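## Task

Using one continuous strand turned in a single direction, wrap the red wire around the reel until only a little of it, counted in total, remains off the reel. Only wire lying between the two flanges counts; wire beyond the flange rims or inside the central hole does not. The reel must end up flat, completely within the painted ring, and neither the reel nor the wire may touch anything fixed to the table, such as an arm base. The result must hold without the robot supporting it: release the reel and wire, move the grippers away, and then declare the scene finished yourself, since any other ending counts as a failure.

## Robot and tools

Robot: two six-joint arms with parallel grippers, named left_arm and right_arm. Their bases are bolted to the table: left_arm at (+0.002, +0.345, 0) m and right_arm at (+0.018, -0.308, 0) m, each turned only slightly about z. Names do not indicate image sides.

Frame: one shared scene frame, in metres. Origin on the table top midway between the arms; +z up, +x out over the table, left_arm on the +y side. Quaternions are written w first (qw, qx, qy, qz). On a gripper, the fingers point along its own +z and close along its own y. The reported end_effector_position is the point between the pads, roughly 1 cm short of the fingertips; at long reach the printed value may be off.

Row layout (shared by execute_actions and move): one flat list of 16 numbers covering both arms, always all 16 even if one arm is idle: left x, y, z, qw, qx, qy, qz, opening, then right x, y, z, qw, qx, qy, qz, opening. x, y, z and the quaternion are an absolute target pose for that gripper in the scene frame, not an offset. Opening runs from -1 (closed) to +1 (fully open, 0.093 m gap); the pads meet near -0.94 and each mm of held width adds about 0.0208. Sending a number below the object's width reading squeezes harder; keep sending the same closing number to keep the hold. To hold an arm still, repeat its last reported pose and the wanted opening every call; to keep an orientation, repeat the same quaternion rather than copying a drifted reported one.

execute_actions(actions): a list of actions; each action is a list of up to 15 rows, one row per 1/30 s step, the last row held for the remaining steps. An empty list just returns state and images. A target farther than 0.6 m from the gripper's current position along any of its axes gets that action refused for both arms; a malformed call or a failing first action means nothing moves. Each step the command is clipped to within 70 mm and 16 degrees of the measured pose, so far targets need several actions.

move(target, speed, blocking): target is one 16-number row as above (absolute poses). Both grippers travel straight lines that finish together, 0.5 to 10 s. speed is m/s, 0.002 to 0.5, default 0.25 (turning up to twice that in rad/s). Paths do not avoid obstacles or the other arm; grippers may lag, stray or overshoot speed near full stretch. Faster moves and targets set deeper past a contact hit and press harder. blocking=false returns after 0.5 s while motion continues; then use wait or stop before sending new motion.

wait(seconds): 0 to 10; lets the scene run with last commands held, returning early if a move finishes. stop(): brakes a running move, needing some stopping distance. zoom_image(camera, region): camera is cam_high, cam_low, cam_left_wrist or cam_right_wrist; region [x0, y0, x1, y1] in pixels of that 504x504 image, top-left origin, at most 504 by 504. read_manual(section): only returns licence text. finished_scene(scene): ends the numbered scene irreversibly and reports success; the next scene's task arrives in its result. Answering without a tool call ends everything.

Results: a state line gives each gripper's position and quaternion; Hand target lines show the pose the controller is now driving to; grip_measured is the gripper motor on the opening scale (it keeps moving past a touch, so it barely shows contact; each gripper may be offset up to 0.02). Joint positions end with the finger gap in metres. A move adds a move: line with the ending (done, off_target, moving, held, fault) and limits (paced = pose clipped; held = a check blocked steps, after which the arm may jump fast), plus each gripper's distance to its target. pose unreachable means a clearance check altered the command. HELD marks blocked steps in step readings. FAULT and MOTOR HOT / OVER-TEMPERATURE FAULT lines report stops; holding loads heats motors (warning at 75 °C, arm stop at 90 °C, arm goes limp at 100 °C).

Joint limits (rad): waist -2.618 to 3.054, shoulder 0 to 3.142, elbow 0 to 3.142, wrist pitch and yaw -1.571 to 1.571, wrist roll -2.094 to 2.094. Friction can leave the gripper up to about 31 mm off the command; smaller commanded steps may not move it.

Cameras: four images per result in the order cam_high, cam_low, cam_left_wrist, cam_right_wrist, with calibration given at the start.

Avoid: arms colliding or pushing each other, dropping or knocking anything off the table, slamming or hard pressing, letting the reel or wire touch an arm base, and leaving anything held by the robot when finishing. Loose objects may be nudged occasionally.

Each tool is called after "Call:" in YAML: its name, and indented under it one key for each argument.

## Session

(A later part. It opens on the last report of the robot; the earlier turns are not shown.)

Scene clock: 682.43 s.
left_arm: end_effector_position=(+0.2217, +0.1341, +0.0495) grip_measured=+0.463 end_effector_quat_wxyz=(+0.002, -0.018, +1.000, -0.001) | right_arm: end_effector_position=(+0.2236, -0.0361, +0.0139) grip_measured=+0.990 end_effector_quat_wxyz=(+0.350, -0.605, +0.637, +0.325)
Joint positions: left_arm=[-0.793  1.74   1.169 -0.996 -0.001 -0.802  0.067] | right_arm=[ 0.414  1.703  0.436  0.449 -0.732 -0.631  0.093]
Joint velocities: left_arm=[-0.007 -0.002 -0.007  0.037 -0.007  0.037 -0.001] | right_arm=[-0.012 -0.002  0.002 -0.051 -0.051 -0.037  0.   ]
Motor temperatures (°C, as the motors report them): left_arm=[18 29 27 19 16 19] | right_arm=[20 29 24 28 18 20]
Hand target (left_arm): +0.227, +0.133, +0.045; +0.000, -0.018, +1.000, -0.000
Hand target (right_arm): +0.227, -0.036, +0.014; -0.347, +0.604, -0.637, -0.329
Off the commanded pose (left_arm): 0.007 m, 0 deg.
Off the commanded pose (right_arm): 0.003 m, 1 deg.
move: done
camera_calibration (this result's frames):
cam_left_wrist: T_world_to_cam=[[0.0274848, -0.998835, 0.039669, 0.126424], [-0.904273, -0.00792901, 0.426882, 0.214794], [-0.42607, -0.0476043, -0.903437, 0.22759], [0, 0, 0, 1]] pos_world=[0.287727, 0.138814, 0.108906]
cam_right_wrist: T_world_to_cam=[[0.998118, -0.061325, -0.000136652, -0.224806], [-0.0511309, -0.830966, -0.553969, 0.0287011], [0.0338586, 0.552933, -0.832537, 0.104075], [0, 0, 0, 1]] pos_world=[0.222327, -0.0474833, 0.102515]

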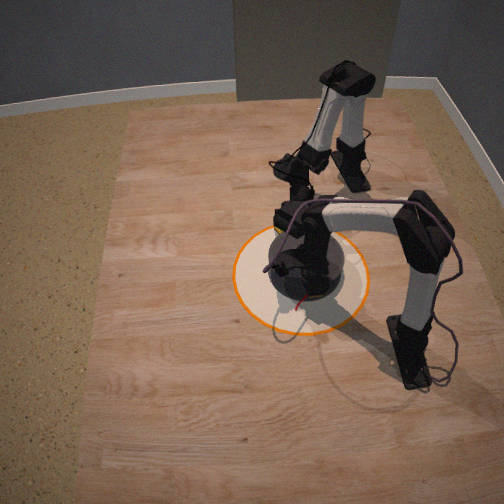

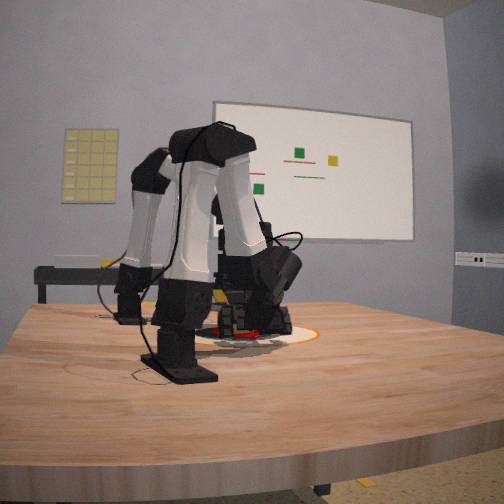

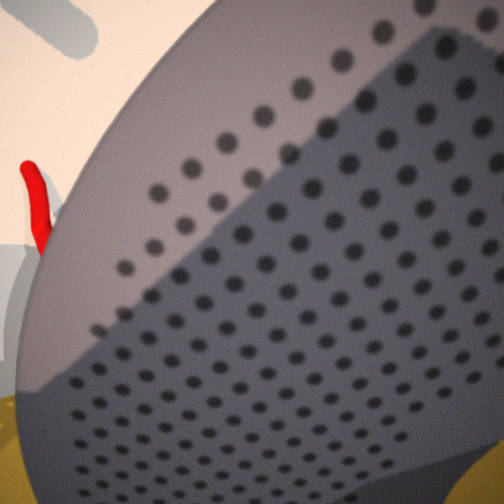

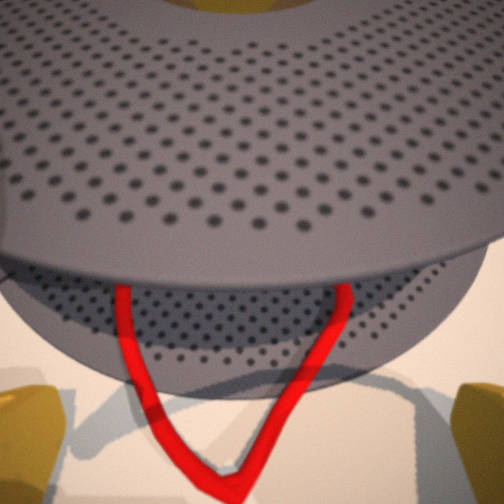

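Call:
move:
  target: [0.2268,0.1325,0.045,0,-0.0175,0.9998,0,0.3,0.228,-0.012,0.013,0.3461,-0.6050,0.6375,0.3285,1]
  speed: 0.04

Scene clock: 683.70 s.
left_arm: end_effector_position=(+0.2217, +0.1341, +0.0495) grip_measured=+0.463 end_effector_quat_wxyz=(+0.002, -0.018, +1.000, -0.001) | right_arm: end_effector_position=(+0.2227, -0.0188, +0.0114) grip_measured=+0.990 end_effector_quat_wxyz=(+0.339, -0.605, +0.640, +0.331)
Joint positions: left_arm=[-0.793  1.74   1.169 -0.996 -0.001 -0.802  0.067] | right_arm=[ 0.469  1.747  0.481  0.459 -0.704 -0.579  0.093]
Joint velocities: left_arm=[ 0.002  0.002  0.022 -0.066  0.066 -0.037  0.001] | right_arm=[-0.002 -0.007 -0.017 -0.037  0.022 -0.007  0.   ]
Motor temperatures (°C, as the motors report them): left_arm=[18 29 27 19 16 19] | right_arm=[20 29 24 28 18 20]
Hand target (left_arm): +0.227, +0.133, +0.045; +0.000, -0.018, +1.000, -0.000
Hand target (right_arm): +0.228, -0.013, +0.013; -0.346, +0.606, -0.638, -0.327
Off the commanded pose (left_arm): 0.007 m, 0 deg.
Off the commanded pose (right_arm): 0.009 m, 1 deg.
move: done
camera_calibration (this result's frames):
cam_left_wrist: T_world_to_cam=[[0.0274848, -0.998835, 0.039669, 0.126424], [-0.904273, -0.00792901, 0.426882, 0.214794], [-0.42607, -0.0476043, -0.903437, 0.22759], [0, 0, 0, 1]] pos_world=[0.287727, 0.138814, 0.108906]
cam_right_wrist: T_world_to_cam=[[0.998305, -0.0536256, -0.0226215, -0.222476], [-0.0572706, -0.835857, -0.545952, 0.0428672], [0.0103687, 0.546322, -0.837511, 0.0976383], [0, 0, 0, 1]] pos_world=[0.223542, -0.0294415, 0.100144]

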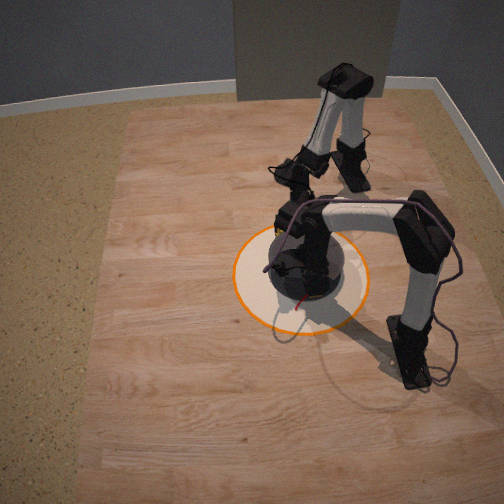

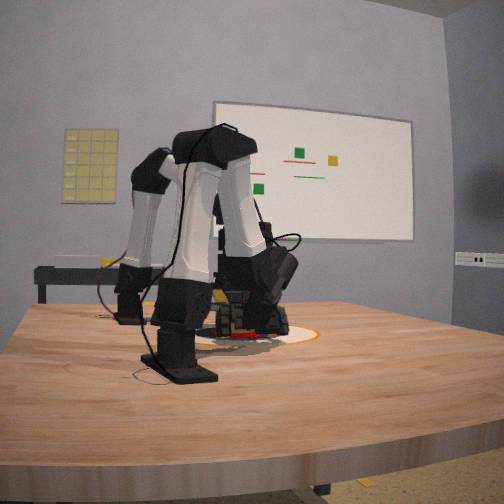

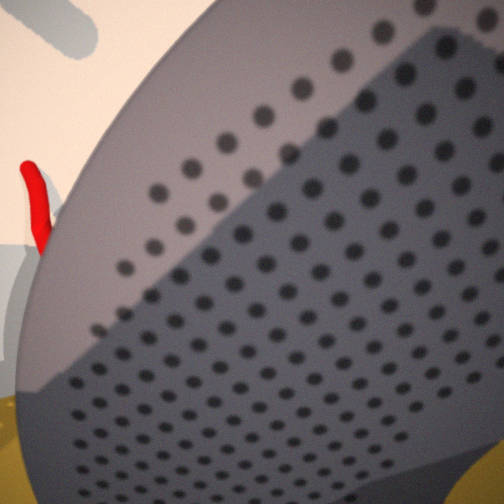

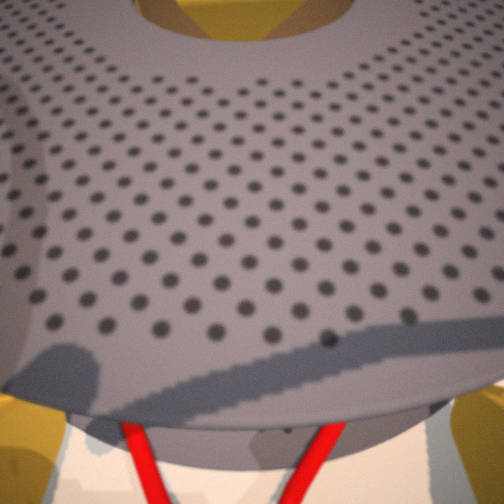

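Call:
move:
  target: [0.2268,0.1325,0.045,0,-0.0175,0.9998,0,0.3,0.228,0.000,0.012,0.3461,-0.6050,0.6375,0.3285,1]
  speed: 0.04

Call:
move:
  target: [0.2268,0.1325,0.045,0,-0.0175,0.9998,0,0.3,0.228,0.000,0.002,0.3461,-0.6050,0.6375,0.3285,1]
  speed: 0.03

Scene clock: 685.13 s.
left_arm: end_effector_position=(+0.2217, +0.1341, +0.0495) grip_measured=+0.463 end_effector_quat_wxyz=(+0.002, -0.018, +1.000, -0.001) | right_arm: end_effector_position=(+0.2228, -0.0070, +0.0104) grip_measured=+0.990 end_effector_quat_wxyz=(+0.339, -0.605, +0.640, +0.331)
Joint positions: left_arm=[-0.793  1.74   1.169 -0.996 -0.001 -0.802  0.067] | right_arm=[ 0.506  1.776  0.504  0.485 -0.679 -0.544  0.093]
Joint velocities: left_arm=[-0.007 -0.007 -0.027  0.081 -0.022  0.022 -0.001] | right_arm=[ 0.002  0.002 -0.002  0.022 -0.022  0.081 -0.001]
Motor temperatures (°C, as the motors report them): left_arm=[18 29 27 19 16 19] | right_arm=[20 29 24 28 18 20]
Hand target (left_arm): +0.227, +0.133, +0.045; +0.000, -0.018, +1.000, -0.000
Hand target (right_arm): +0.228, -0.000, +0.012; -0.346, +0.605, -0.638, -0.328
Off the commanded pose (left_arm): 0.007 m, 0 deg.
Off the commanded pose (right_arm): 0.009 m, 1 deg.
move: done
camera_calibration (this result's frames):
cam_left_wrist: T_world_to_cam=[[0.0274848, -0.998835, 0.039669, 0.126424], [-0.904273, -0.00792901, 0.426882, 0.214794], [-0.42607, -0.0476043, -0.903437, 0.22759], [0, 0, 0, 1]] pos_world=[0.287727, 0.138814, 0.108906]
cam_right_wrist: T_world_to_cam=[[0.998258, -0.0539957, -0.0237649, -0.221997], [-0.0582096, -0.836052, -0.545554, 0.0524105], [0.00958889, 0.545987, -0.837739, 0.0905347], [0, 0, 0, 1]] pos_world=[0.223794, -0.0175998, 0.0991615]

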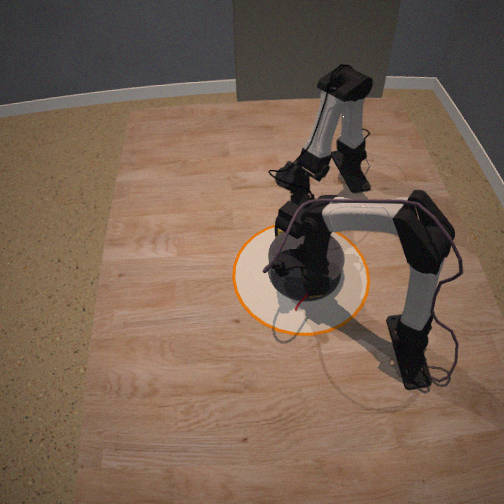

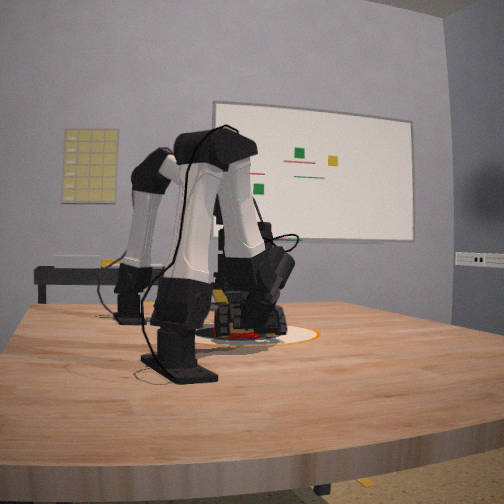

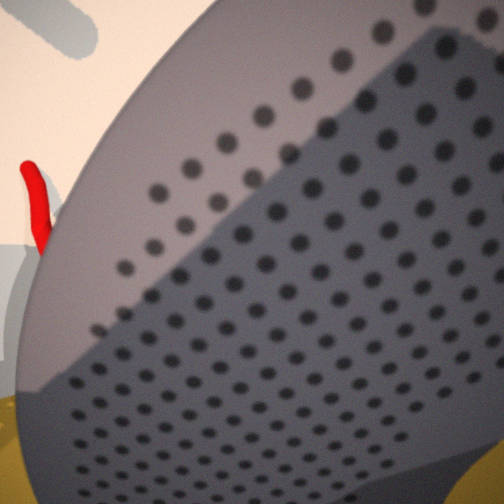

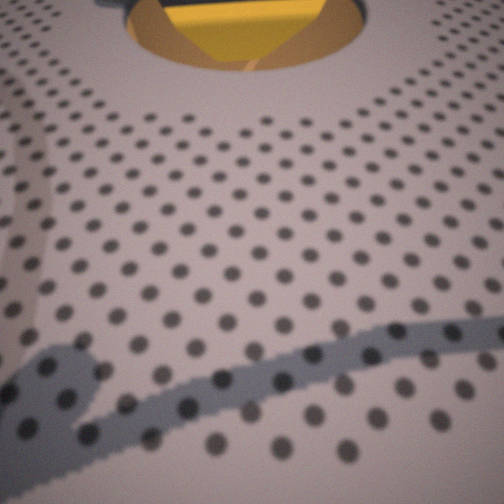

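Scene clock: 685.83 s.
left_arm: end_effector_position=(+0.2227, +0.1359, +0.0495) grip_measured=+0.463 end_effector_quat_wxyz=(+0.001, -0.015, +1.000, -0.000) | right_arm: end_effector_position=(+0.2241, -0.0035, +0.0080) grip_measured=+0.990 end_effector_quat_wxyz=(+0.345, -0.604, +0.634, +0.338)
Joint positions: left_arm=[-0.787  1.74   1.169 -0.998 -0.002 -0.79   0.067] | right_arm=[ 0.506  1.811  0.504  0.541 -0.693 -0.537  0.093]
Joint velocities: left_arm=[ 0.007 -0.012 -0.007  0.022 -0.081 -0.066 -0.001] | right_arm=[ 0.002 -0.007 -0.012 -0.022 -0.007 -0.051  0.001]
Motor temperatures (°C, as the motors report them): left_arm=[18 29 27 19 16 19] | right_arm=[20 29 24 28 18 20]
Hand target (left_arm): +0.227, +0.132, +0.045; -0.000, -0.017, +1.000, -0.000
Hand target (right_arm): +0.228, -0.000, +0.002; -0.346, +0.605, -0.637, -0.328
Off the commanded pose (left_arm): 0.007 m, 0 deg.
Off the commanded pose (right_arm): 0.008 m, 1 deg.
move: done
camera_calibration (this result's frames):
cam_left_wrist: T_world_to_cam=[[0.0214423, -0.999058, 0.0377349, 0.129722], [-0.903718, -0.00322591, 0.428116, 0.214893], [-0.427591, -0.0432815, -0.902936, 0.22783], [0, 0, 0, 1]] pos_world=[0.288839, 0.140154, 0.108822]
cam_right_wrist: T_world_to_cam=[[0.998646, -0.0473189, -0.0215982, -0.223266], [-0.0512583, -0.824703, -0.563239, 0.0526982], [0.00883978, 0.563584, -0.826012, 0.0867047], [0, 0, 0, 1]] pos_world=[0.224898, -0.0159697, 0.0964787]

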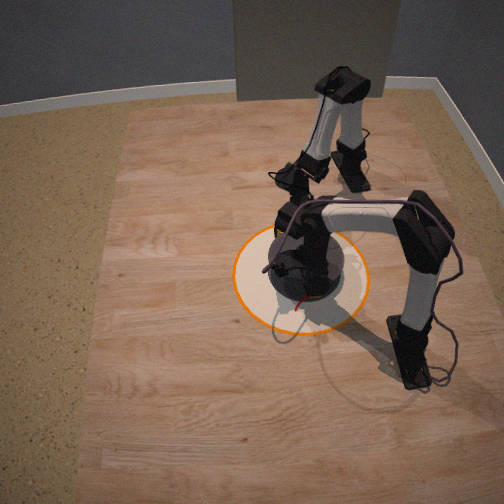

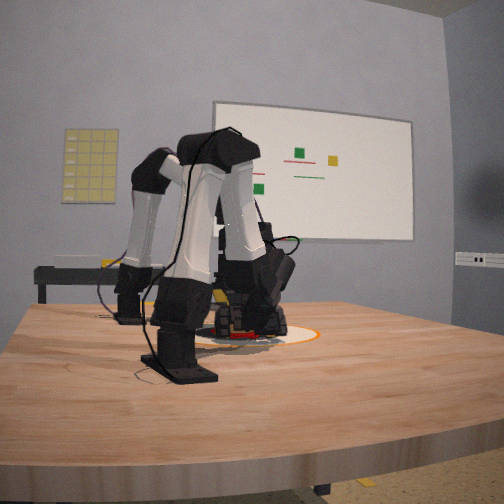

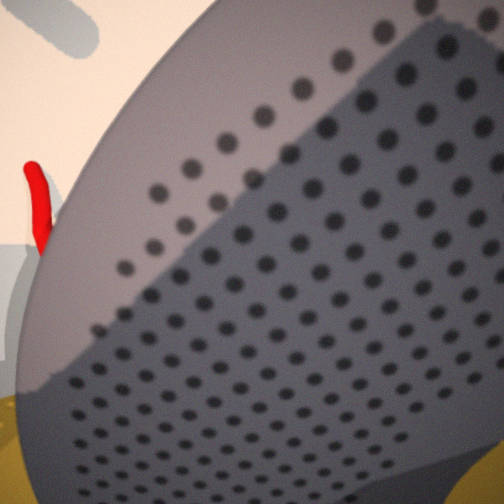

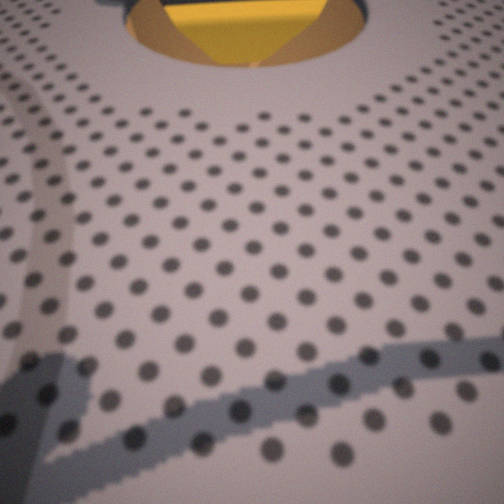

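Call:
zoom_image:
  camera: "cam_low"
  region: [195,285,305,350]

Region (195, 285, 305, 350) of cam_low's 504x504 image, scaled by 4.582, with more detail than that image has; it fills the top 298 rows of this view, and the rest is white.

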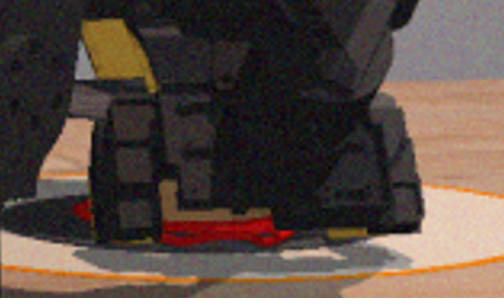

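Call:
execute_actions:
  actions:
    - [[0.230,0.1355,0.045,0,0.02,0.9998,0,0.3,0.228,-0.003,0.003,0.3461,-0.6050,0.6375,0.3285,1],[0.230,0.1355,0.045,0,0.02,0.9998,0,0.3,0.228,-0.003,0.003,0.3461,-0.6050,0.6375,0.3285,1],[0.230,0.1355,0.045,0,0.02,0.9998,0,0.3,0.228,-0.003,0.003,0.3461,-0.6050,0.6375,0.3285,1],[0.2355,0.135,0.045,0,0.0436,0.999,0,0.3,0.228,-0.003,0.003,0.3461,-0.6050,0.6375,0.3285,1],[0.2355,0.135,0.045,0,0.0436,0.999,0,0.3,0.228,-0.003,0.003,0.3461,-0.6050,0.6375,0.3285,1],[0.2355,0.135,0.045,0,0.0436,0.999,0,0.3,0.228,-0.003,0.003,0.3461,-0.6050,0.6375,0.3285,1],[0.2355,0.135,0.045,0,0.0436,0.999,0,0.3,0.228,-0.003,0.003,0.3461,-0.6050,0.6375,0.3285,1],[0.2409,0.1336,0.045,0,0.0872,0.9962,0,0.3,0.228,-0.003,0.003,0.3461,-0.6050,0.6375,0.3285,1],[0.2409,0.1336,0.045,0,0.0872,0.9962,0,0.3,0.228,-0.003,0.003,0.3461,-0.6050,0.6375,0.3285,1],[0.2409,0.1336,0.045,0,0.0872,0.9962,0,0.3,0.228,-0.003,0.003,0.3461,-0.6050,0.6375,0.3285,1],[0.2409,0.1336,0.045,0,0.0872,0.9962,0,0.3,0.228,-0.003,0.003,0.3461,-0.6050,0.6375,0.3285,1],[0.2462,0.132,0.045,0,0.1305,0.9914,0,0.3,0.228,-0.003,0.003,0.3461,-0.6050,0.6375,0.3285,1]]
    - [[0.2462,0.132,0.045,0,0.1305,0.9914,0,0.3,0.228,-0.003,0.003,0.3461,-0.6050,0.6375,0.3285,1],[0.2462,0.132,0.045,0,0.1305,0.9914,0,0.3,0.228,-0.003,0.003,0.3461,-0.6050,0.6375,0.3285,1],[0.2462,0.132,0.045,0,0.1305,0.9914,0,0.3,0.228,-0.003,0.003,0.3461,-0.6050,0.6375,0.3285,1],[0.2514,0.130,0.045,0,0.1736,0.9848,0,0.3,0.228,-0.003,0.003,0.3461,-0.6050,0.6375,0.3285,1]]

Call:
zoom_image:
  camera: "cam_low"
  region: [195,285,305,350]

Scene clock: 689.33 s.
left_arm: end_effector_position=(+0.2484, +0.1299, +0.0499) grip_measured=+0.463 end_effector_quat_wxyz=(+0.007, +0.160, +0.987, -0.003) | right_arm: end_effector_position=(+0.2242, -0.0031, +0.0084) grip_measured=+0.990 end_effector_quat_wxyz=(+0.346, -0.604, +0.633, +0.339)
Joint positions: left_arm=[-0.746  1.813  1.26  -1.004 -0.003 -0.397  0.067] | right_arm=[ 0.506  1.812  0.504  0.544 -0.695 -0.537  0.093]
Joint velocities: left_arm=[-0.032  0.007  0.032  0.022 -0.007  0.022 -0.001] | right_arm=[ 0.007  0.007 -0.012  0.007 -0.066 -0.051  0.   ]
Motor temperatures (°C, as the motors report them): left_arm=[18 29 28 19 16 19] | right_arm=[20 29 24 28 18 20]
Hand target (left_arm): +0.251, +0.130, +0.045; +0.000, +0.173, +0.985, -0.000
Hand target (right_arm): +0.228, -0.003, +0.003; -0.346, +0.605, -0.637, -0.329
Off the commanded pose (left_arm): 0.006 m, 2 deg.
Off the commanded pose (right_arm): 0.007 m, 1 deg.
Step readings (end_effector_position; steps 1 to 15: 1st action; 16 to 30: 2nd action):
0: left_arm (+0.2228, +0.1360, +0.0495) | right_arm (+0.2242, -0.0034, +0.0080)
1: left_arm (+0.2232, +0.1363, +0.0495) | right_arm (+0.2240, -0.0033, +0.0081)
2: left_arm (+0.2240, +0.1366, +0.0495) | right_arm (+0.2240, -0.0032, +0.0083)
4: left_arm (+0.2252, +0.1369, +0.0495) | right_arm (+0.2241, -0.0032, +0.0083)
8: left_arm (+0.2306, +0.1359, +0.0496) | right_arm (+0.2242, -0.0031, +0.0084)
15: left_arm (+0.2410, +0.1327, +0.0498) | right_arm (+0.2242, -0.0031, +0.0084)
16: left_arm (+0.2417, +0.1325, +0.0499) | right_arm (+0.2242, -0.0031, +0.0084)
17: left_arm (+0.2421, +0.1325, +0.0498) | right_arm (+0.2242, -0.0031, +0.0084)
19: left_arm (+0.2431, +0.1321, +0.0499) | right_arm (+0.2242, -0.0031, +0.0084)
23: left_arm (+0.2474, +0.1303, +0.0499) | right_arm (+0.2242, -0.0031, +0.0084)
30: end_effector_position above
camera_calibration (this result's frames):
cam_left_wrist: T_world_to_cam=[[-0.324784, -0.944927, 0.0403561, 0.201962], [-0.85348, 0.311204, 0.417999, 0.185163], [-0.407538, 0.101316, -0.907551, 0.215402], [0, 0, 0, 1]] pos_world=[0.311412, 0.111392, 0.10994]
cam_right_wrist: T_world_to_cam=[[0.998737, -0.0458873, -0.0204778, -0.223297], [-0.0494198, -0.823245, -0.565531, 0.0528562], [0.00909248, 0.565828, -0.824473, 0.0868313], [0, 0, 0, 1]] pos_world=[0.224838, -0.0158645, 0.0969092]

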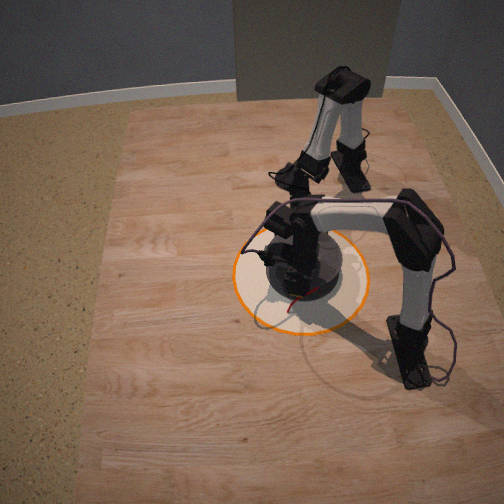

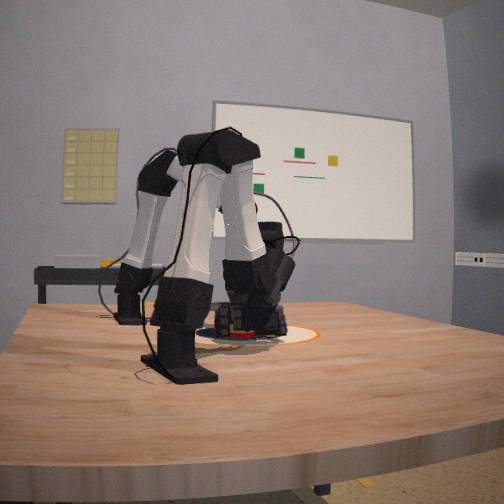

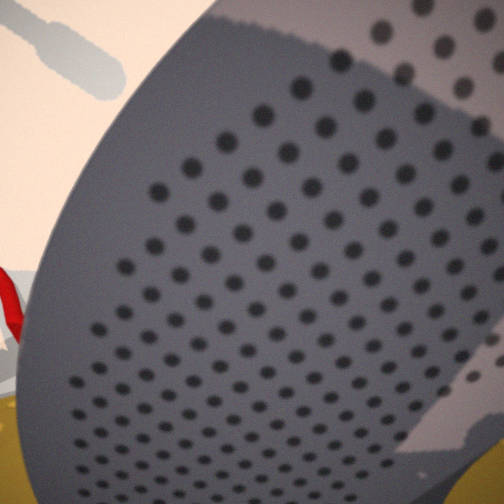

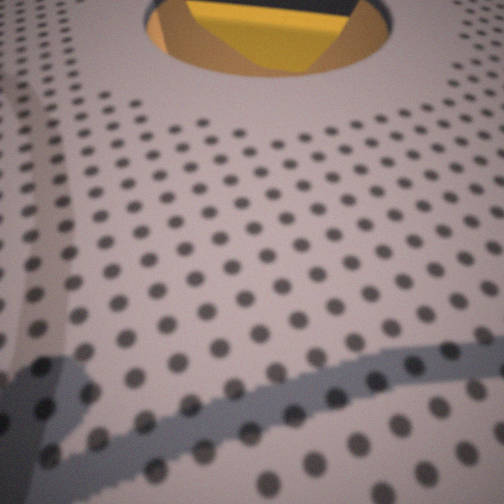

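Region (195, 285, 305, 350) of cam_low's 504x504 image, scaled by 4.582, with more detail than that image has; it fills the top 298 rows of this view, and the rest is white.

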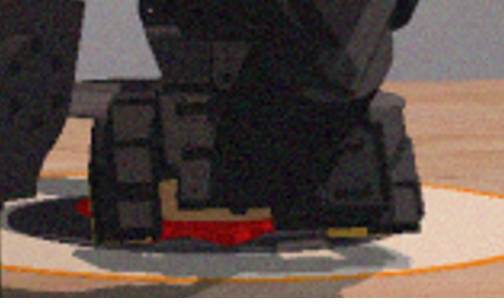

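Call:
execute_actions:
  actions:
    - [[0.2514,0.130,0.045,0,0.1736,0.9848,0,0.3,0.228,-0.003,0.003,0.3461,-0.6050,0.6375,0.3285,1],[0.2563,0.1275,0.045,0,0.2164,0.9763,0,0.3,0.228,-0.003,0.003,0.3461,-0.6050,0.6375,0.3285,1],[0.2563,0.1275,0.045,0,0.2164,0.9763,0,0.3,0.228,-0.003,0.003,0.3461,-0.6050,0.6375,0.3285,1],[0.2563,0.1275,0.045,0,0.2164,0.9763,0,0.3,0.228,-0.003,0.003,0.3461,-0.6050,0.6375,0.3285,1],[0.2563,0.1275,0.045,0,0.2164,0.9763,0,0.3,0.228,-0.003,0.003,0.3461,-0.6050,0.6375,0.3285,1],[0.2611,0.1245,0.045,0,0.2588,0.9659,0,0.3,0.228,-0.003,0.003,0.3461,-0.6050,0.6375,0.3285,1],[0.2611,0.1245,0.045,0,0.2588,0.9659,0,0.3,0.228,-0.003,0.003,0.3461,-0.6050,0.6375,0.3285,1],[0.2611,0.1245,0.045,0,0.2588,0.9659,0,0.3,0.228,-0.003,0.003,0.3461,-0.6050,0.6375,0.3285,1],[0.2611,0.1245,0.045,0,0.2588,0.9659,0,0.3,0.228,-0.003,0.003,0.3461,-0.6050,0.6375,0.3285,1],[0.2655,0.1211,0.045,0,0.3007,0.9537,0,0.3,0.228,-0.003,0.003,0.3461,-0.6050,0.6375,0.3285,1],[0.2655,0.1211,0.045,0,0.3007,0.9537,0,0.3,0.228,-0.003,0.003,0.3461,-0.6050,0.6375,0.3285,1],[0.2655,0.1211,0.045,0,0.3007,0.9537,0,0.3,0.228,-0.003,0.003,0.3461,-0.6050,0.6375,0.3285,1],[0.2655,0.1211,0.045,0,0.3007,0.9537,0,0.3,0.228,-0.003,0.003,0.3461,-0.6050,0.6375,0.3285,1],[0.2696,0.1174,0.045,0,0.342,0.94,0,0.3,0.228,-0.003,0.003,0.3461,-0.6050,0.6375,0.3285,1],[0.2696,0.1174,0.045,0,0.342,0.94,0,0.3,0.228,-0.003,0.003,0.3461,-0.6050,0.6375,0.3285,1]]
    - [[0.2696,0.1174,0.045,0,0.342,0.94,0,0.3,0.228,-0.003,0.003,0.3461,-0.6050,0.6375,0.3285,1]]

Call:
zoom_image:
  camera: "cam_low"
  region: [195,285,305,350]

Call:
zoom_image:
  camera: "cam_high"
  region: [230,200,390,340]

Scene clock: 692.07 s.
left_arm: end_effector_position=(+0.2683, +0.1150, +0.0505) grip_measured=+0.463 end_effector_quat_wxyz=(+0.012, +0.329, +0.944, -0.004) | right_arm: end_effector_position=(+0.2242, -0.0031, +0.0084) grip_measured=+0.990 end_effector_quat_wxyz=(+0.346, -0.604, +0.633, +0.339)
Joint positions: left_arm=[-0.74   1.892  1.366 -1.02  -0.001 -0.042  0.067] | right_arm=[ 0.506  1.812  0.504  0.544 -0.695 -0.537  0.093]
Joint velocities: left_arm=[ 0.007 -0.002 -0.007 -0.081 -0.051  0.022 -0.001] | right_arm=[-0.012 -0.007  0.002  0.022  0.022 -0.022  0.   ]
Motor temperatures (°C, as the motors report them): left_arm=[18 29 28 19 16 19] | right_arm=[20 29 24 28 18 20]
Hand target (left_arm): +0.269, +0.117, +0.045; +0.000, +0.342, +0.940, -0.000
Hand target (right_arm): +0.228, -0.003, +0.003; -0.346, +0.605, -0.637, -0.329
Off the commanded pose (left_arm): 0.006 m, 2 deg.
Off the commanded pose (right_arm): 0.007 m, 1 deg.
Step readings (end_effector_position; steps 1 to 15: 1st action; 16 to 30: 2nd action):
0: left_arm (+0.2485, +0.1298, +0.0499) | right_arm (+0.2242, -0.0031, +0.0084)
1: left_arm (+0.2485, +0.1298, +0.0499) | right_arm (+0.2242, -0.0031, +0.0084)
2: left_arm (+0.2490, +0.1295, +0.0500) | right_arm (+0.2242, -0.0031, +0.0084)
4: left_arm (+0.2513, +0.1281, +0.0501) | right_arm (+0.2242, -0.0031, +0.0084)
8: left_arm (+0.2563, +0.1251, +0.0502) | right_arm (+0.2242, -0.0031, +0.0084)
15: left_arm (+0.2647, +0.1185, +0.0504) | right_arm (+0.2242, -0.0031, +0.0084)
16: left_arm (+0.2659, +0.1174, +0.0504) | right_arm (+0.2242, -0.0031, +0.0084)
17: left_arm (+0.2669, +0.1165, +0.0505) | right_arm (+0.2242, -0.0031, +0.0084)
19: left_arm (+0.2678, +0.1157, +0.0505) | right_arm (+0.2242, -0.0031, +0.0084)
23: left_arm (+0.2682, +0.1152, +0.0505) | right_arm (+0.2242, -0.0031, +0.0084)
30: end_effector_position above
camera_calibration (this result's frames):
cam_left_wrist: T_world_to_cam=[[-0.62845, -0.776979, 0.0367896, 0.256741], [-0.700213, 0.58569, 0.408251, 0.134337], [-0.338749, 0.230805, -0.912128, 0.192393], [0, 0, 0, 1]] pos_world=[0.320586, 0.0763975, 0.111199]
cam_right_wrist: T_world_to_cam=[[0.998737, -0.0458873, -0.0204778, -0.223297], [-0.0494198, -0.823245, -0.565531, 0.0528562], [0.00909248, 0.565828, -0.824473, 0.0868313], [0, 0, 0, 1]] pos_world=[0.224838, -0.0158645, 0.0969092]

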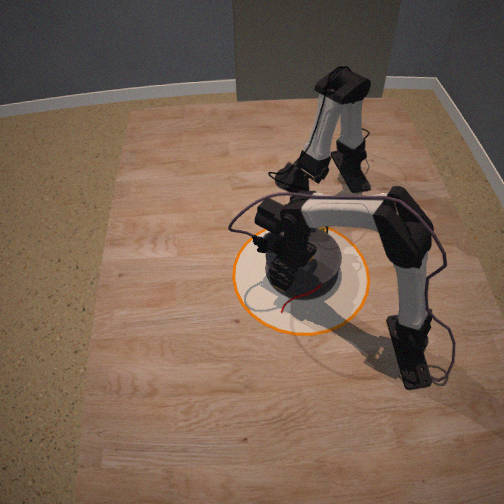

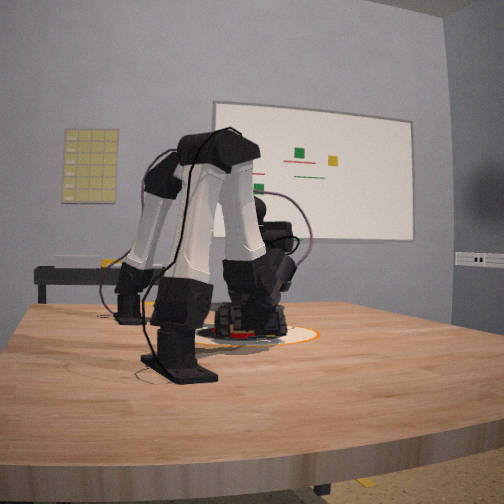

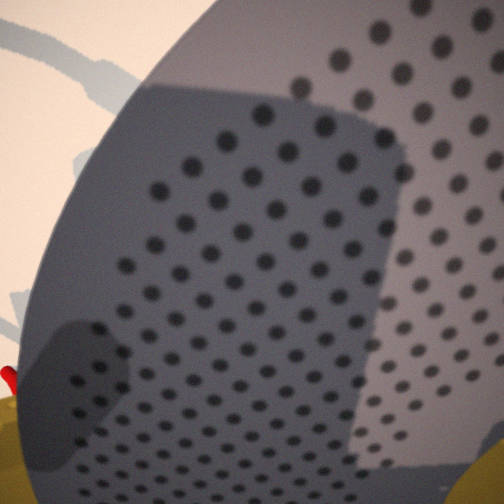

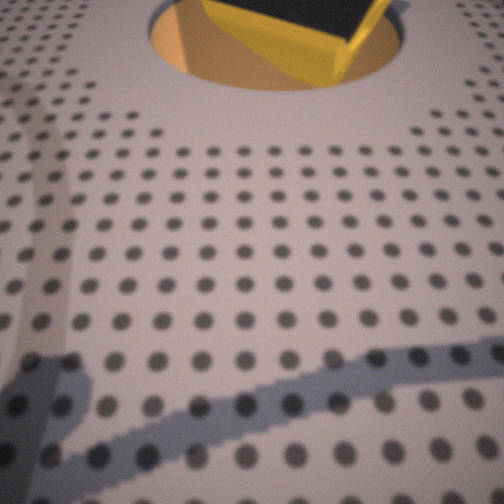

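Region (195, 285, 305, 350) of cam_low's 504x504 image, scaled by 4.582, with more detail than that image has; it fills the top 298 rows of this view, and the rest is white.

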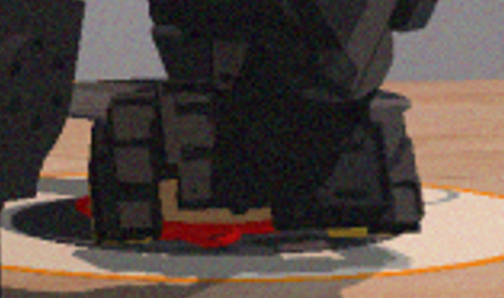

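Region (230, 200, 390, 340) of cam_high's 504x504 image, scaled by 3.150, with more detail than that image has; it fills the top 441 rows of this view, and the rest is white.

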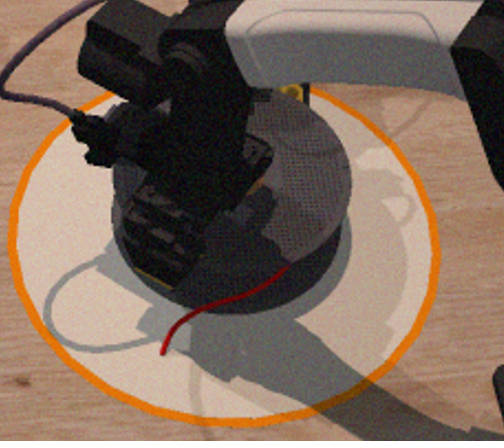

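Call:
execute_actions:
  actions:
    - [[0.2734,0.1134,0.045,0,0.3827,0.9239,0,0.3,0.228,-0.003,0.003,0.3461,-0.6050,0.6375,0.3285,1],[0.2734,0.1134,0.045,0,0.3827,0.9239,0,0.3,0.228,-0.003,0.003,0.3461,-0.6050,0.6375,0.3285,1],[0.2734,0.1134,0.045,0,0.3827,0.9239,0,0.3,0.228,-0.003,0.003,0.3461,-0.6050,0.6375,0.3285,1],[0.2734,0.1134,0.045,0,0.3827,0.9239,0,0.3,0.228,-0.003,0.003,0.3461,-0.6050,0.6375,0.3285,1],[0.2768,0.109,0.045,0,0.4226,0.9063,0,0.3,0.228,-0.003,0.003,0.3461,-0.6050,0.6375,0.3285,1],[0.2768,0.109,0.045,0,0.4226,0.9063,0,0.3,0.228,-0.003,0.003,0.3461,-0.6050,0.6375,0.3285,1],[0.2768,0.109,0.045,0,0.4226,0.9063,0,0.3,0.228,-0.003,0.003,0.3461,-0.6050,0.6375,0.3285,1],[0.2768,0.109,0.045,0,0.4226,0.9063,0,0.3,0.228,-0.003,0.003,0.3461,-0.6050,0.6375,0.3285,1],[0.2799,0.1043,0.045,0,0.4617,0.887,0,0.3,0.228,-0.003,0.003,0.3461,-0.6050,0.6375,0.3285,1],[0.2799,0.1043,0.045,0,0.4617,0.887,0,0.3,0.228,-0.003,0.003,0.3461,-0.6050,0.6375,0.3285,1],[0.2799,0.1043,0.045,0,0.4617,0.887,0,0.3,0.228,-0.003,0.003,0.3461,-0.6050,0.6375,0.3285,1],[0.2799,0.1043,0.045,0,0.4617,0.887,0,0.3,0.228,-0.003,0.003,0.3461,-0.6050,0.6375,0.3285,1],[0.2825,0.0995,0.045,0,0.5,0.866,0,0.3,0.228,-0.003,0.003,0.3461,-0.6050,0.6375,0.3285,1],[0.2825,0.0995,0.045,0,0.5,0.866,0,0.3,0.228,-0.003,0.003,0.3461,-0.6050,0.6375,0.3285,1],[0.2825,0.0995,0.045,0,0.5,0.866,0,0.3,0.228,-0.003,0.003,0.3461,-0.6050,0.6375,0.3285,1]]
    - [[0.2825,0.0995,0.045,0,0.5,0.866,0,0.3,0.228,-0.003,0.003,0.3461,-0.6050,0.6375,0.3285,1]]

Call:
zoom_image:
  camera: "cam_low"
  region: [195,285,305,350]

Scene clock: 695.50 s.
left_arm: end_effector_position=(+0.2843, +0.1002, +0.0510) grip_measured=+0.463 end_effector_quat_wxyz=(+0.013, +0.482, +0.876, -0.004) | right_arm: end_effector_position=(+0.2242, -0.0031, +0.0084) grip_measured=+0.990 end_effector_quat_wxyz=(+0.346, -0.604, +0.633, +0.339)
Joint positions: left_arm=[-0.74   1.97   1.476 -1.05   0.003  0.294  0.067] | right_arm=[ 0.506  1.812  0.504  0.544 -0.695 -0.537  0.093]
Joint velocities: left_arm=[ 0.002  0.002 -0.002  0.022  0.051 -0.022 -0.   ] | right_arm=[-0.007  0.002 -0.007  0.051  0.051  0.007  0.   ]
Motor temperatures (°C, as the motors report them): left_arm=[18 29 28 19 16 19] | right_arm=[20 30 24 28 18 20]
Hand target (left_arm): +0.282, +0.100, +0.045; +0.000, +0.500, +0.866, -0.000
Hand target (right_arm): +0.228, -0.003, +0.003; -0.346, +0.605, -0.637, -0.329
Off the commanded pose (left_arm): 0.006 m, 3 deg.
Off the commanded pose (right_arm): 0.007 m, 1 deg.
Step readings (end_effector_position; steps 1 to 15: 1st action; 16 to 30: 2nd action):
0: left_arm (+0.2684, +0.1150, +0.0506) | right_arm (+0.2242, -0.0031, +0.0084)
1: left_arm (+0.2687, +0.1147, +0.0506) | right_arm (+0.2242, -0.0031, +0.0084)
2: left_arm (+0.2695, +0.1140, +0.0505) | right_arm (+0.2242, -0.0031, +0.0084)
4: left_arm (+0.2711, +0.1126, +0.0505) | right_arm (+0.2242, -0.0031, +0.0084)
8: left_arm (+0.2751, +0.1089, +0.0507) | right_arm (+0.2242, -0.0031, +0.0084)
15: left_arm (+0.2823, +0.1023, +0.0510) | right_arm (+0.2242, -0.0031, +0.0084)
16: left_arm (+0.2831, +0.1016, +0.0509) | right_arm (+0.2242, -0.0031, +0.0084)
17: left_arm (+0.2835, +0.1012, +0.0509) | right_arm (+0.2242, -0.0031, +0.0084)
19: left_arm (+0.2840, +0.1007, +0.0510) | right_arm (+0.2242, -0.0031, +0.0084)
23: left_arm (+0.2843, +0.1003, +0.0511) | right_arm (+0.2242, -0.0031, +0.0084)
30: end_effector_position above
camera_calibration (this result's frames):
cam_left_wrist: T_world_to_cam=[[-0.850083, -0.525643, 0.0325354, 0.293275], [-0.469018, 0.783712, 0.407207, 0.0684272], [-0.239544, 0.3309, -0.912756, 0.163516], [0, 0, 0, 1]] pos_world=[0.320571, 0.0464232, 0.111845]
cam_right_wrist: T_world_to_cam=[[0.998737, -0.0458873, -0.0204778, -0.223297], [-0.0494198, -0.823245, -0.565531, 0.0528562], [0.00909248, 0.565828, -0.824473, 0.0868313], [0, 0, 0, 1]] pos_world=[0.224838, -0.0158645, 0.0969092]

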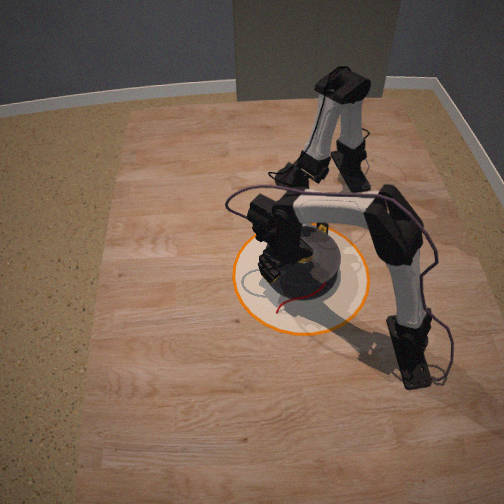

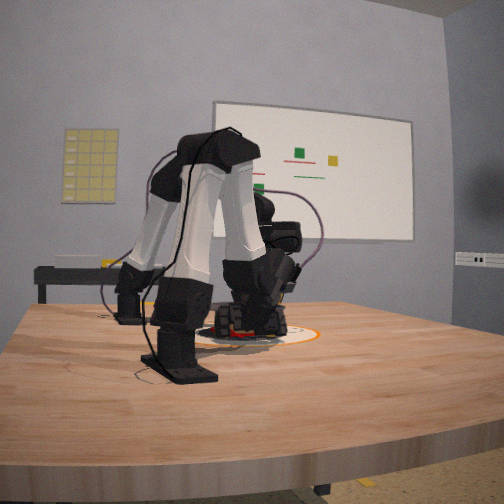

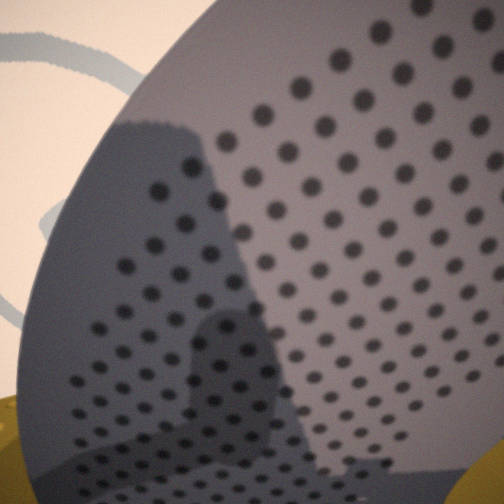

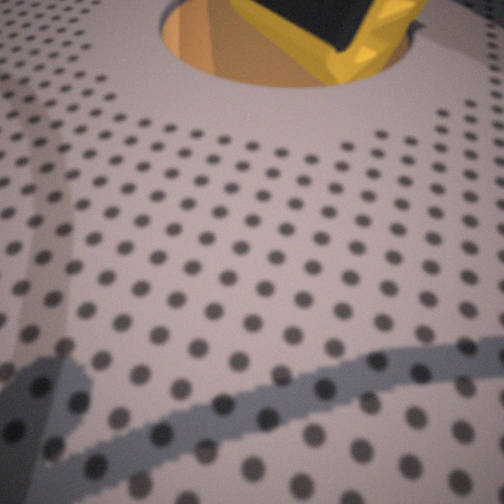

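Region (195, 285, 305, 350) of cam_low's 504x504 image, scaled by 4.582, with more detail than that image has; it fills the top 298 rows of this view, and the rest is white.

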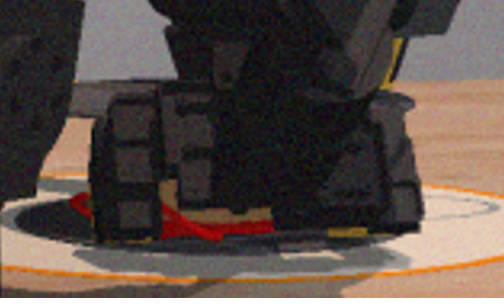

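Call:
execute_actions:
  actions:
    - [[0.2865,0.095,0.045,0,0.52,0.854,0,0.3,0.228,-0.003,0.003,0.3461,-0.6050,0.6375,0.3285,1],[0.2865,0.095,0.045,0,0.52,0.854,0,0.3,0.228,-0.003,0.003,0.3461,-0.6050,0.6375,0.3285,1],[0.2865,0.095,0.045,0,0.52,0.854,0,0.3,0.228,-0.003,0.003,0.3461,-0.6050,0.6375,0.3285,1],[0.289,0.0897,0.045,0,0.5373,0.8434,0,0.3,0.228,-0.003,0.003,0.3461,-0.6050,0.6375,0.3285,1],[0.289,0.0897,0.045,0,0.5373,0.8434,0,0.3,0.228,-0.003,0.003,0.3461,-0.6050,0.6375,0.3285,1],[0.289,0.0897,0.045,0,0.5373,0.8434,0,0.3,0.228,-0.003,0.003,0.3461,-0.6050,0.6375,0.3285,1],[0.289,0.0897,0.045,0,0.5373,0.8434,0,0.3,0.228,-0.003,0.003,0.3461,-0.6050,0.6375,0.3285,1],[0.291,0.0844,0.045,0,0.5736,0.8192,0,0.3,0.228,-0.003,0.003,0.3461,-0.6050,0.6375,0.3285,1],[0.291,0.0844,0.045,0,0.5736,0.8192,0,0.3,0.228,-0.003,0.003,0.3461,-0.6050,0.6375,0.3285,1],[0.291,0.0844,0.045,0,0.5736,0.8192,0,0.3,0.228,-0.003,0.003,0.3461,-0.6050,0.6375,0.3285,1],[0.291,0.0844,0.045,0,0.5736,0.8192,0,0.3,0.228,-0.003,0.003,0.3461,-0.6050,0.6375,0.3285,1],[0.2923,0.079,0.045,0,0.6088,0.7934,0,0.3,0.228,-0.003,0.003,0.3461,-0.6050,0.6375,0.3285,1],[0.2923,0.079,0.045,0,0.6088,0.7934,0,0.3,0.228,-0.003,0.003,0.3461,-0.6050,0.6375,0.3285,1],[0.2923,0.079,0.045,0,0.6088,0.7934,0,0.3,0.228,-0.003,0.003,0.3461,-0.6050,0.6375,0.3285,1],[0.2923,0.079,0.045,0,0.6088,0.7934,0,0.3,0.228,-0.003,0.003,0.3461,-0.6050,0.6375,0.3285,1]]

Call:
zoom_image:
  camera: "cam_low"
  region: [195,285,305,350]

Scene clock: 697.73 s.
left_arm: end_effector_position=(+0.2943, +0.0825, +0.0515) grip_measured=+0.463 end_effector_quat_wxyz=(+0.012, +0.572, +0.820, -0.003) | right_arm: end_effector_position=(+0.2242, -0.0031, +0.0084) grip_measured=+0.990 end_effector_quat_wxyz=(+0.346, -0.604, +0.633, +0.339)
Joint positions: left_arm=[-0.757  2.043  1.584 -1.087  0.004  0.489  0.067] | right_arm=[ 0.506  1.812  0.504  0.544 -0.695 -0.537  0.093]
Joint velocities: left_arm=[-0.051  0.066  0.11  -0.066  0.051  0.359  0.   ] | right_arm=[ 0.002 -0.002 -0.007 -0.066  0.037 -0.007 -0.001]
Motor temperatures (°C, as the motors report them): left_arm=[18 29 28 19 16 19] | right_arm=[20 30 24 28 18 20]
Hand target (left_arm): +0.292, +0.079, +0.045; +0.001, +0.607, +0.794, +0.000
Hand target (right_arm): +0.228, -0.003, +0.003; -0.346, +0.605, -0.637, -0.329
Off the commanded pose (left_arm): 0.008 m, 5 deg.
Off the commanded pose (right_arm): 0.007 m, 1 deg.
Step readings (end_effector_position):
0: left_arm (+0.2844, +0.1002, +0.0510) | right_arm (+0.2242, -0.0031, +0.0084)
1: left_arm (+0.2846, +0.1000, +0.0511) | right_arm (+0.2242, -0.0031, +0.0084)
2: left_arm (+0.2853, +0.0993, +0.0511) | right_arm (+0.2242, -0.0031, +0.0084)
4: left_arm (+0.2869, +0.0978, +0.0511) | right_arm (+0.2242, -0.0031, +0.0084)
8: left_arm (+0.2904, +0.0930, +0.0511) | right_arm (+0.2242, -0.0031, +0.0084)
15: end_effector_position above
camera_calibration (this result's frames):
cam_left_wrist: T_world_to_cam=[[-0.941495, -0.335777, 0.0290068, 0.303872], [-0.29525, 0.863233, 0.409457, 0.0290171], [-0.162526, 0.376938, -0.911868, 0.145663], [0, 0, 0, 1]] pos_world=[0.318335, 0.0220786, 0.11213]
cam_right_wrist: T_world_to_cam=[[0.998737, -0.0458873, -0.0204778, -0.223297], [-0.0494198, -0.823245, -0.565531, 0.0528562], [0.00909248, 0.565828, -0.824473, 0.0868313], [0, 0, 0, 1]] pos_world=[0.224838, -0.0158645, 0.0969092]

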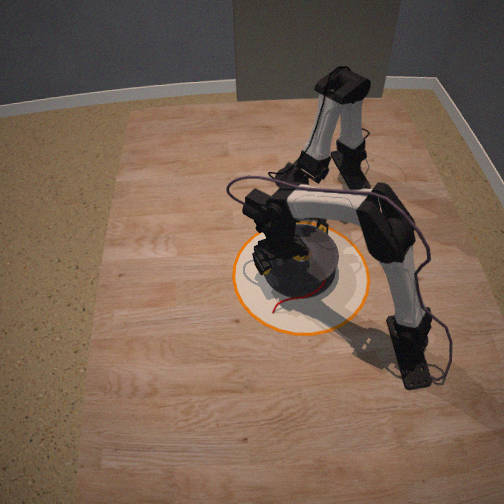

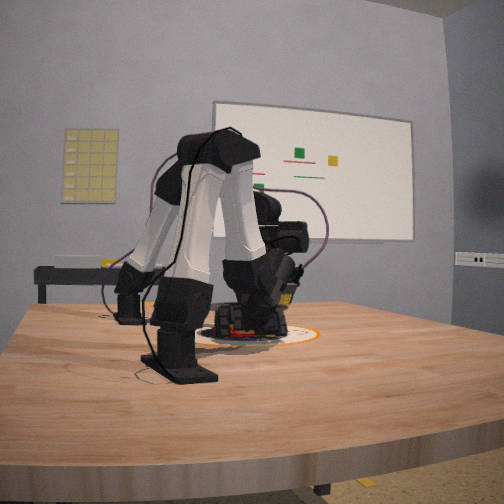

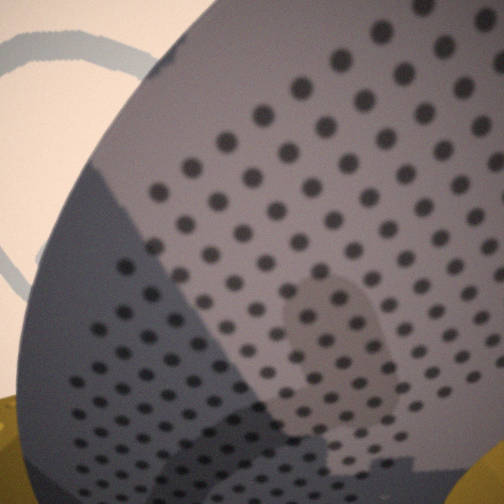

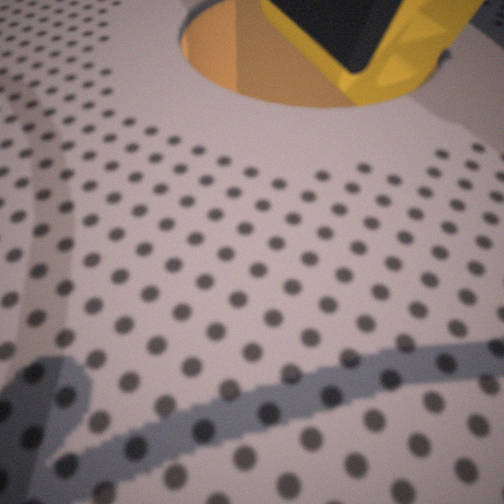

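Region (195, 285, 305, 350) of cam_low's 504x504 image, scaled by 4.582, with more detail than that image has; it fills the top 298 rows of this view, and the rest is white.

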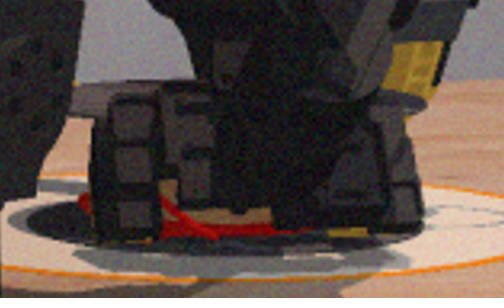

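Call:
execute_actions:
  actions: []

Scene clock: 699.77 s.
left_arm: end_effector_position=(+0.2939, +0.0807, +0.0514) grip_measured=+0.463 end_effector_quat_wxyz=(+0.012, +0.593, +0.805, -0.004) | right_arm: end_effector_position=(+0.2242, -0.0031, +0.0084) grip_measured=+0.990 end_effector_quat_wxyz=(+0.346, -0.604, +0.633, +0.339)
Joint positions: left_arm=[-0.761  2.047  1.589 -1.088  0.005  0.537  0.067] | right_arm=[ 0.506  1.812  0.504  0.544 -0.695 -0.537  0.093]
Joint velocities: left_arm=[-0.002  0.007  0.007  0.007  0.007 -0.007  0.   ] | right_arm=[-0.002  0.007  0.007  0.081  0.022 -0.022 -0.   ]
Motor temperatures (°C, as the motors report them): left_arm=[18 29 28 19 16 19] | right_arm=[20 30 24 28 18 20]
Hand target (left_arm): +0.292, +0.079, +0.045; +0.001, +0.607, +0.794, -0.000
Hand target (right_arm): +0.228, -0.003, +0.003; -0.346, +0.605, -0.637, -0.329
Off the commanded pose (left_arm): 0.007 m, 3 deg.
Off the commanded pose (right_arm): 0.007 m, 1 deg.
camera_calibration (this result's frames):
cam_left_wrist: T_world_to_cam=[[-0.957536, -0.286834, 0.0291852, 0.303638], [-0.250375, 0.877455, 0.409128, 0.0161345], [-0.14296, 0.384447, -0.91201, 0.139887], [0, 0, 0, 1]] pos_world=[0.314782, 0.0191571, 0.112116]
cam_right_wrist: T_world_to_cam=[[0.998737, -0.0458873, -0.0204778, -0.223297], [-0.0494198, -0.823245, -0.565531, 0.0528562], [0.00909248, 0.565828, -0.824473, 0.0868313], [0, 0, 0, 1]] pos_world=[0.224838, -0.0158645, 0.0969092]

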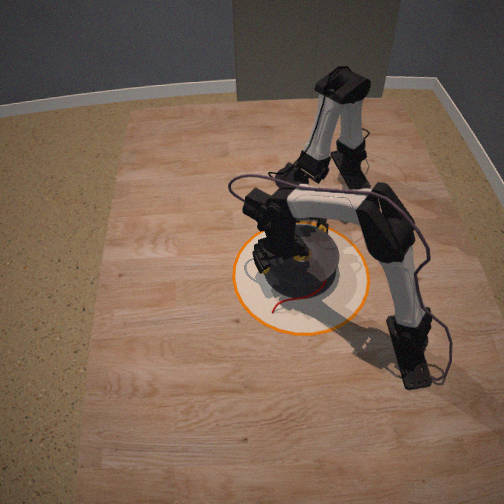

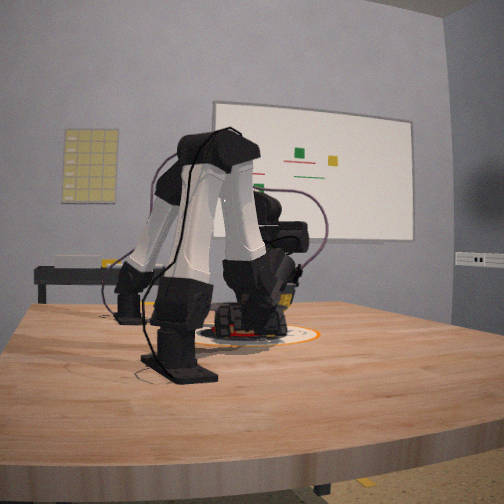

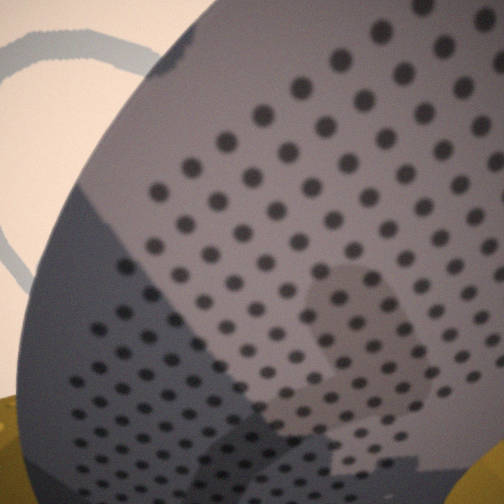

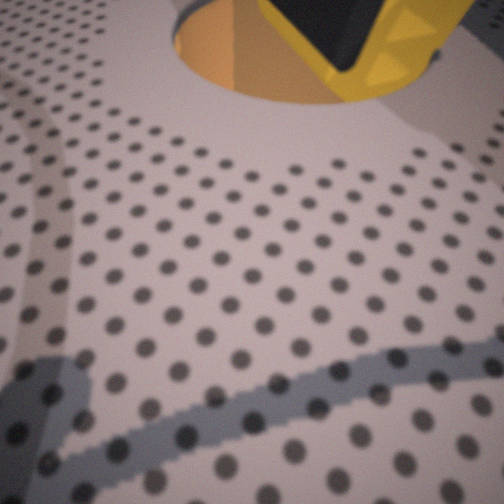

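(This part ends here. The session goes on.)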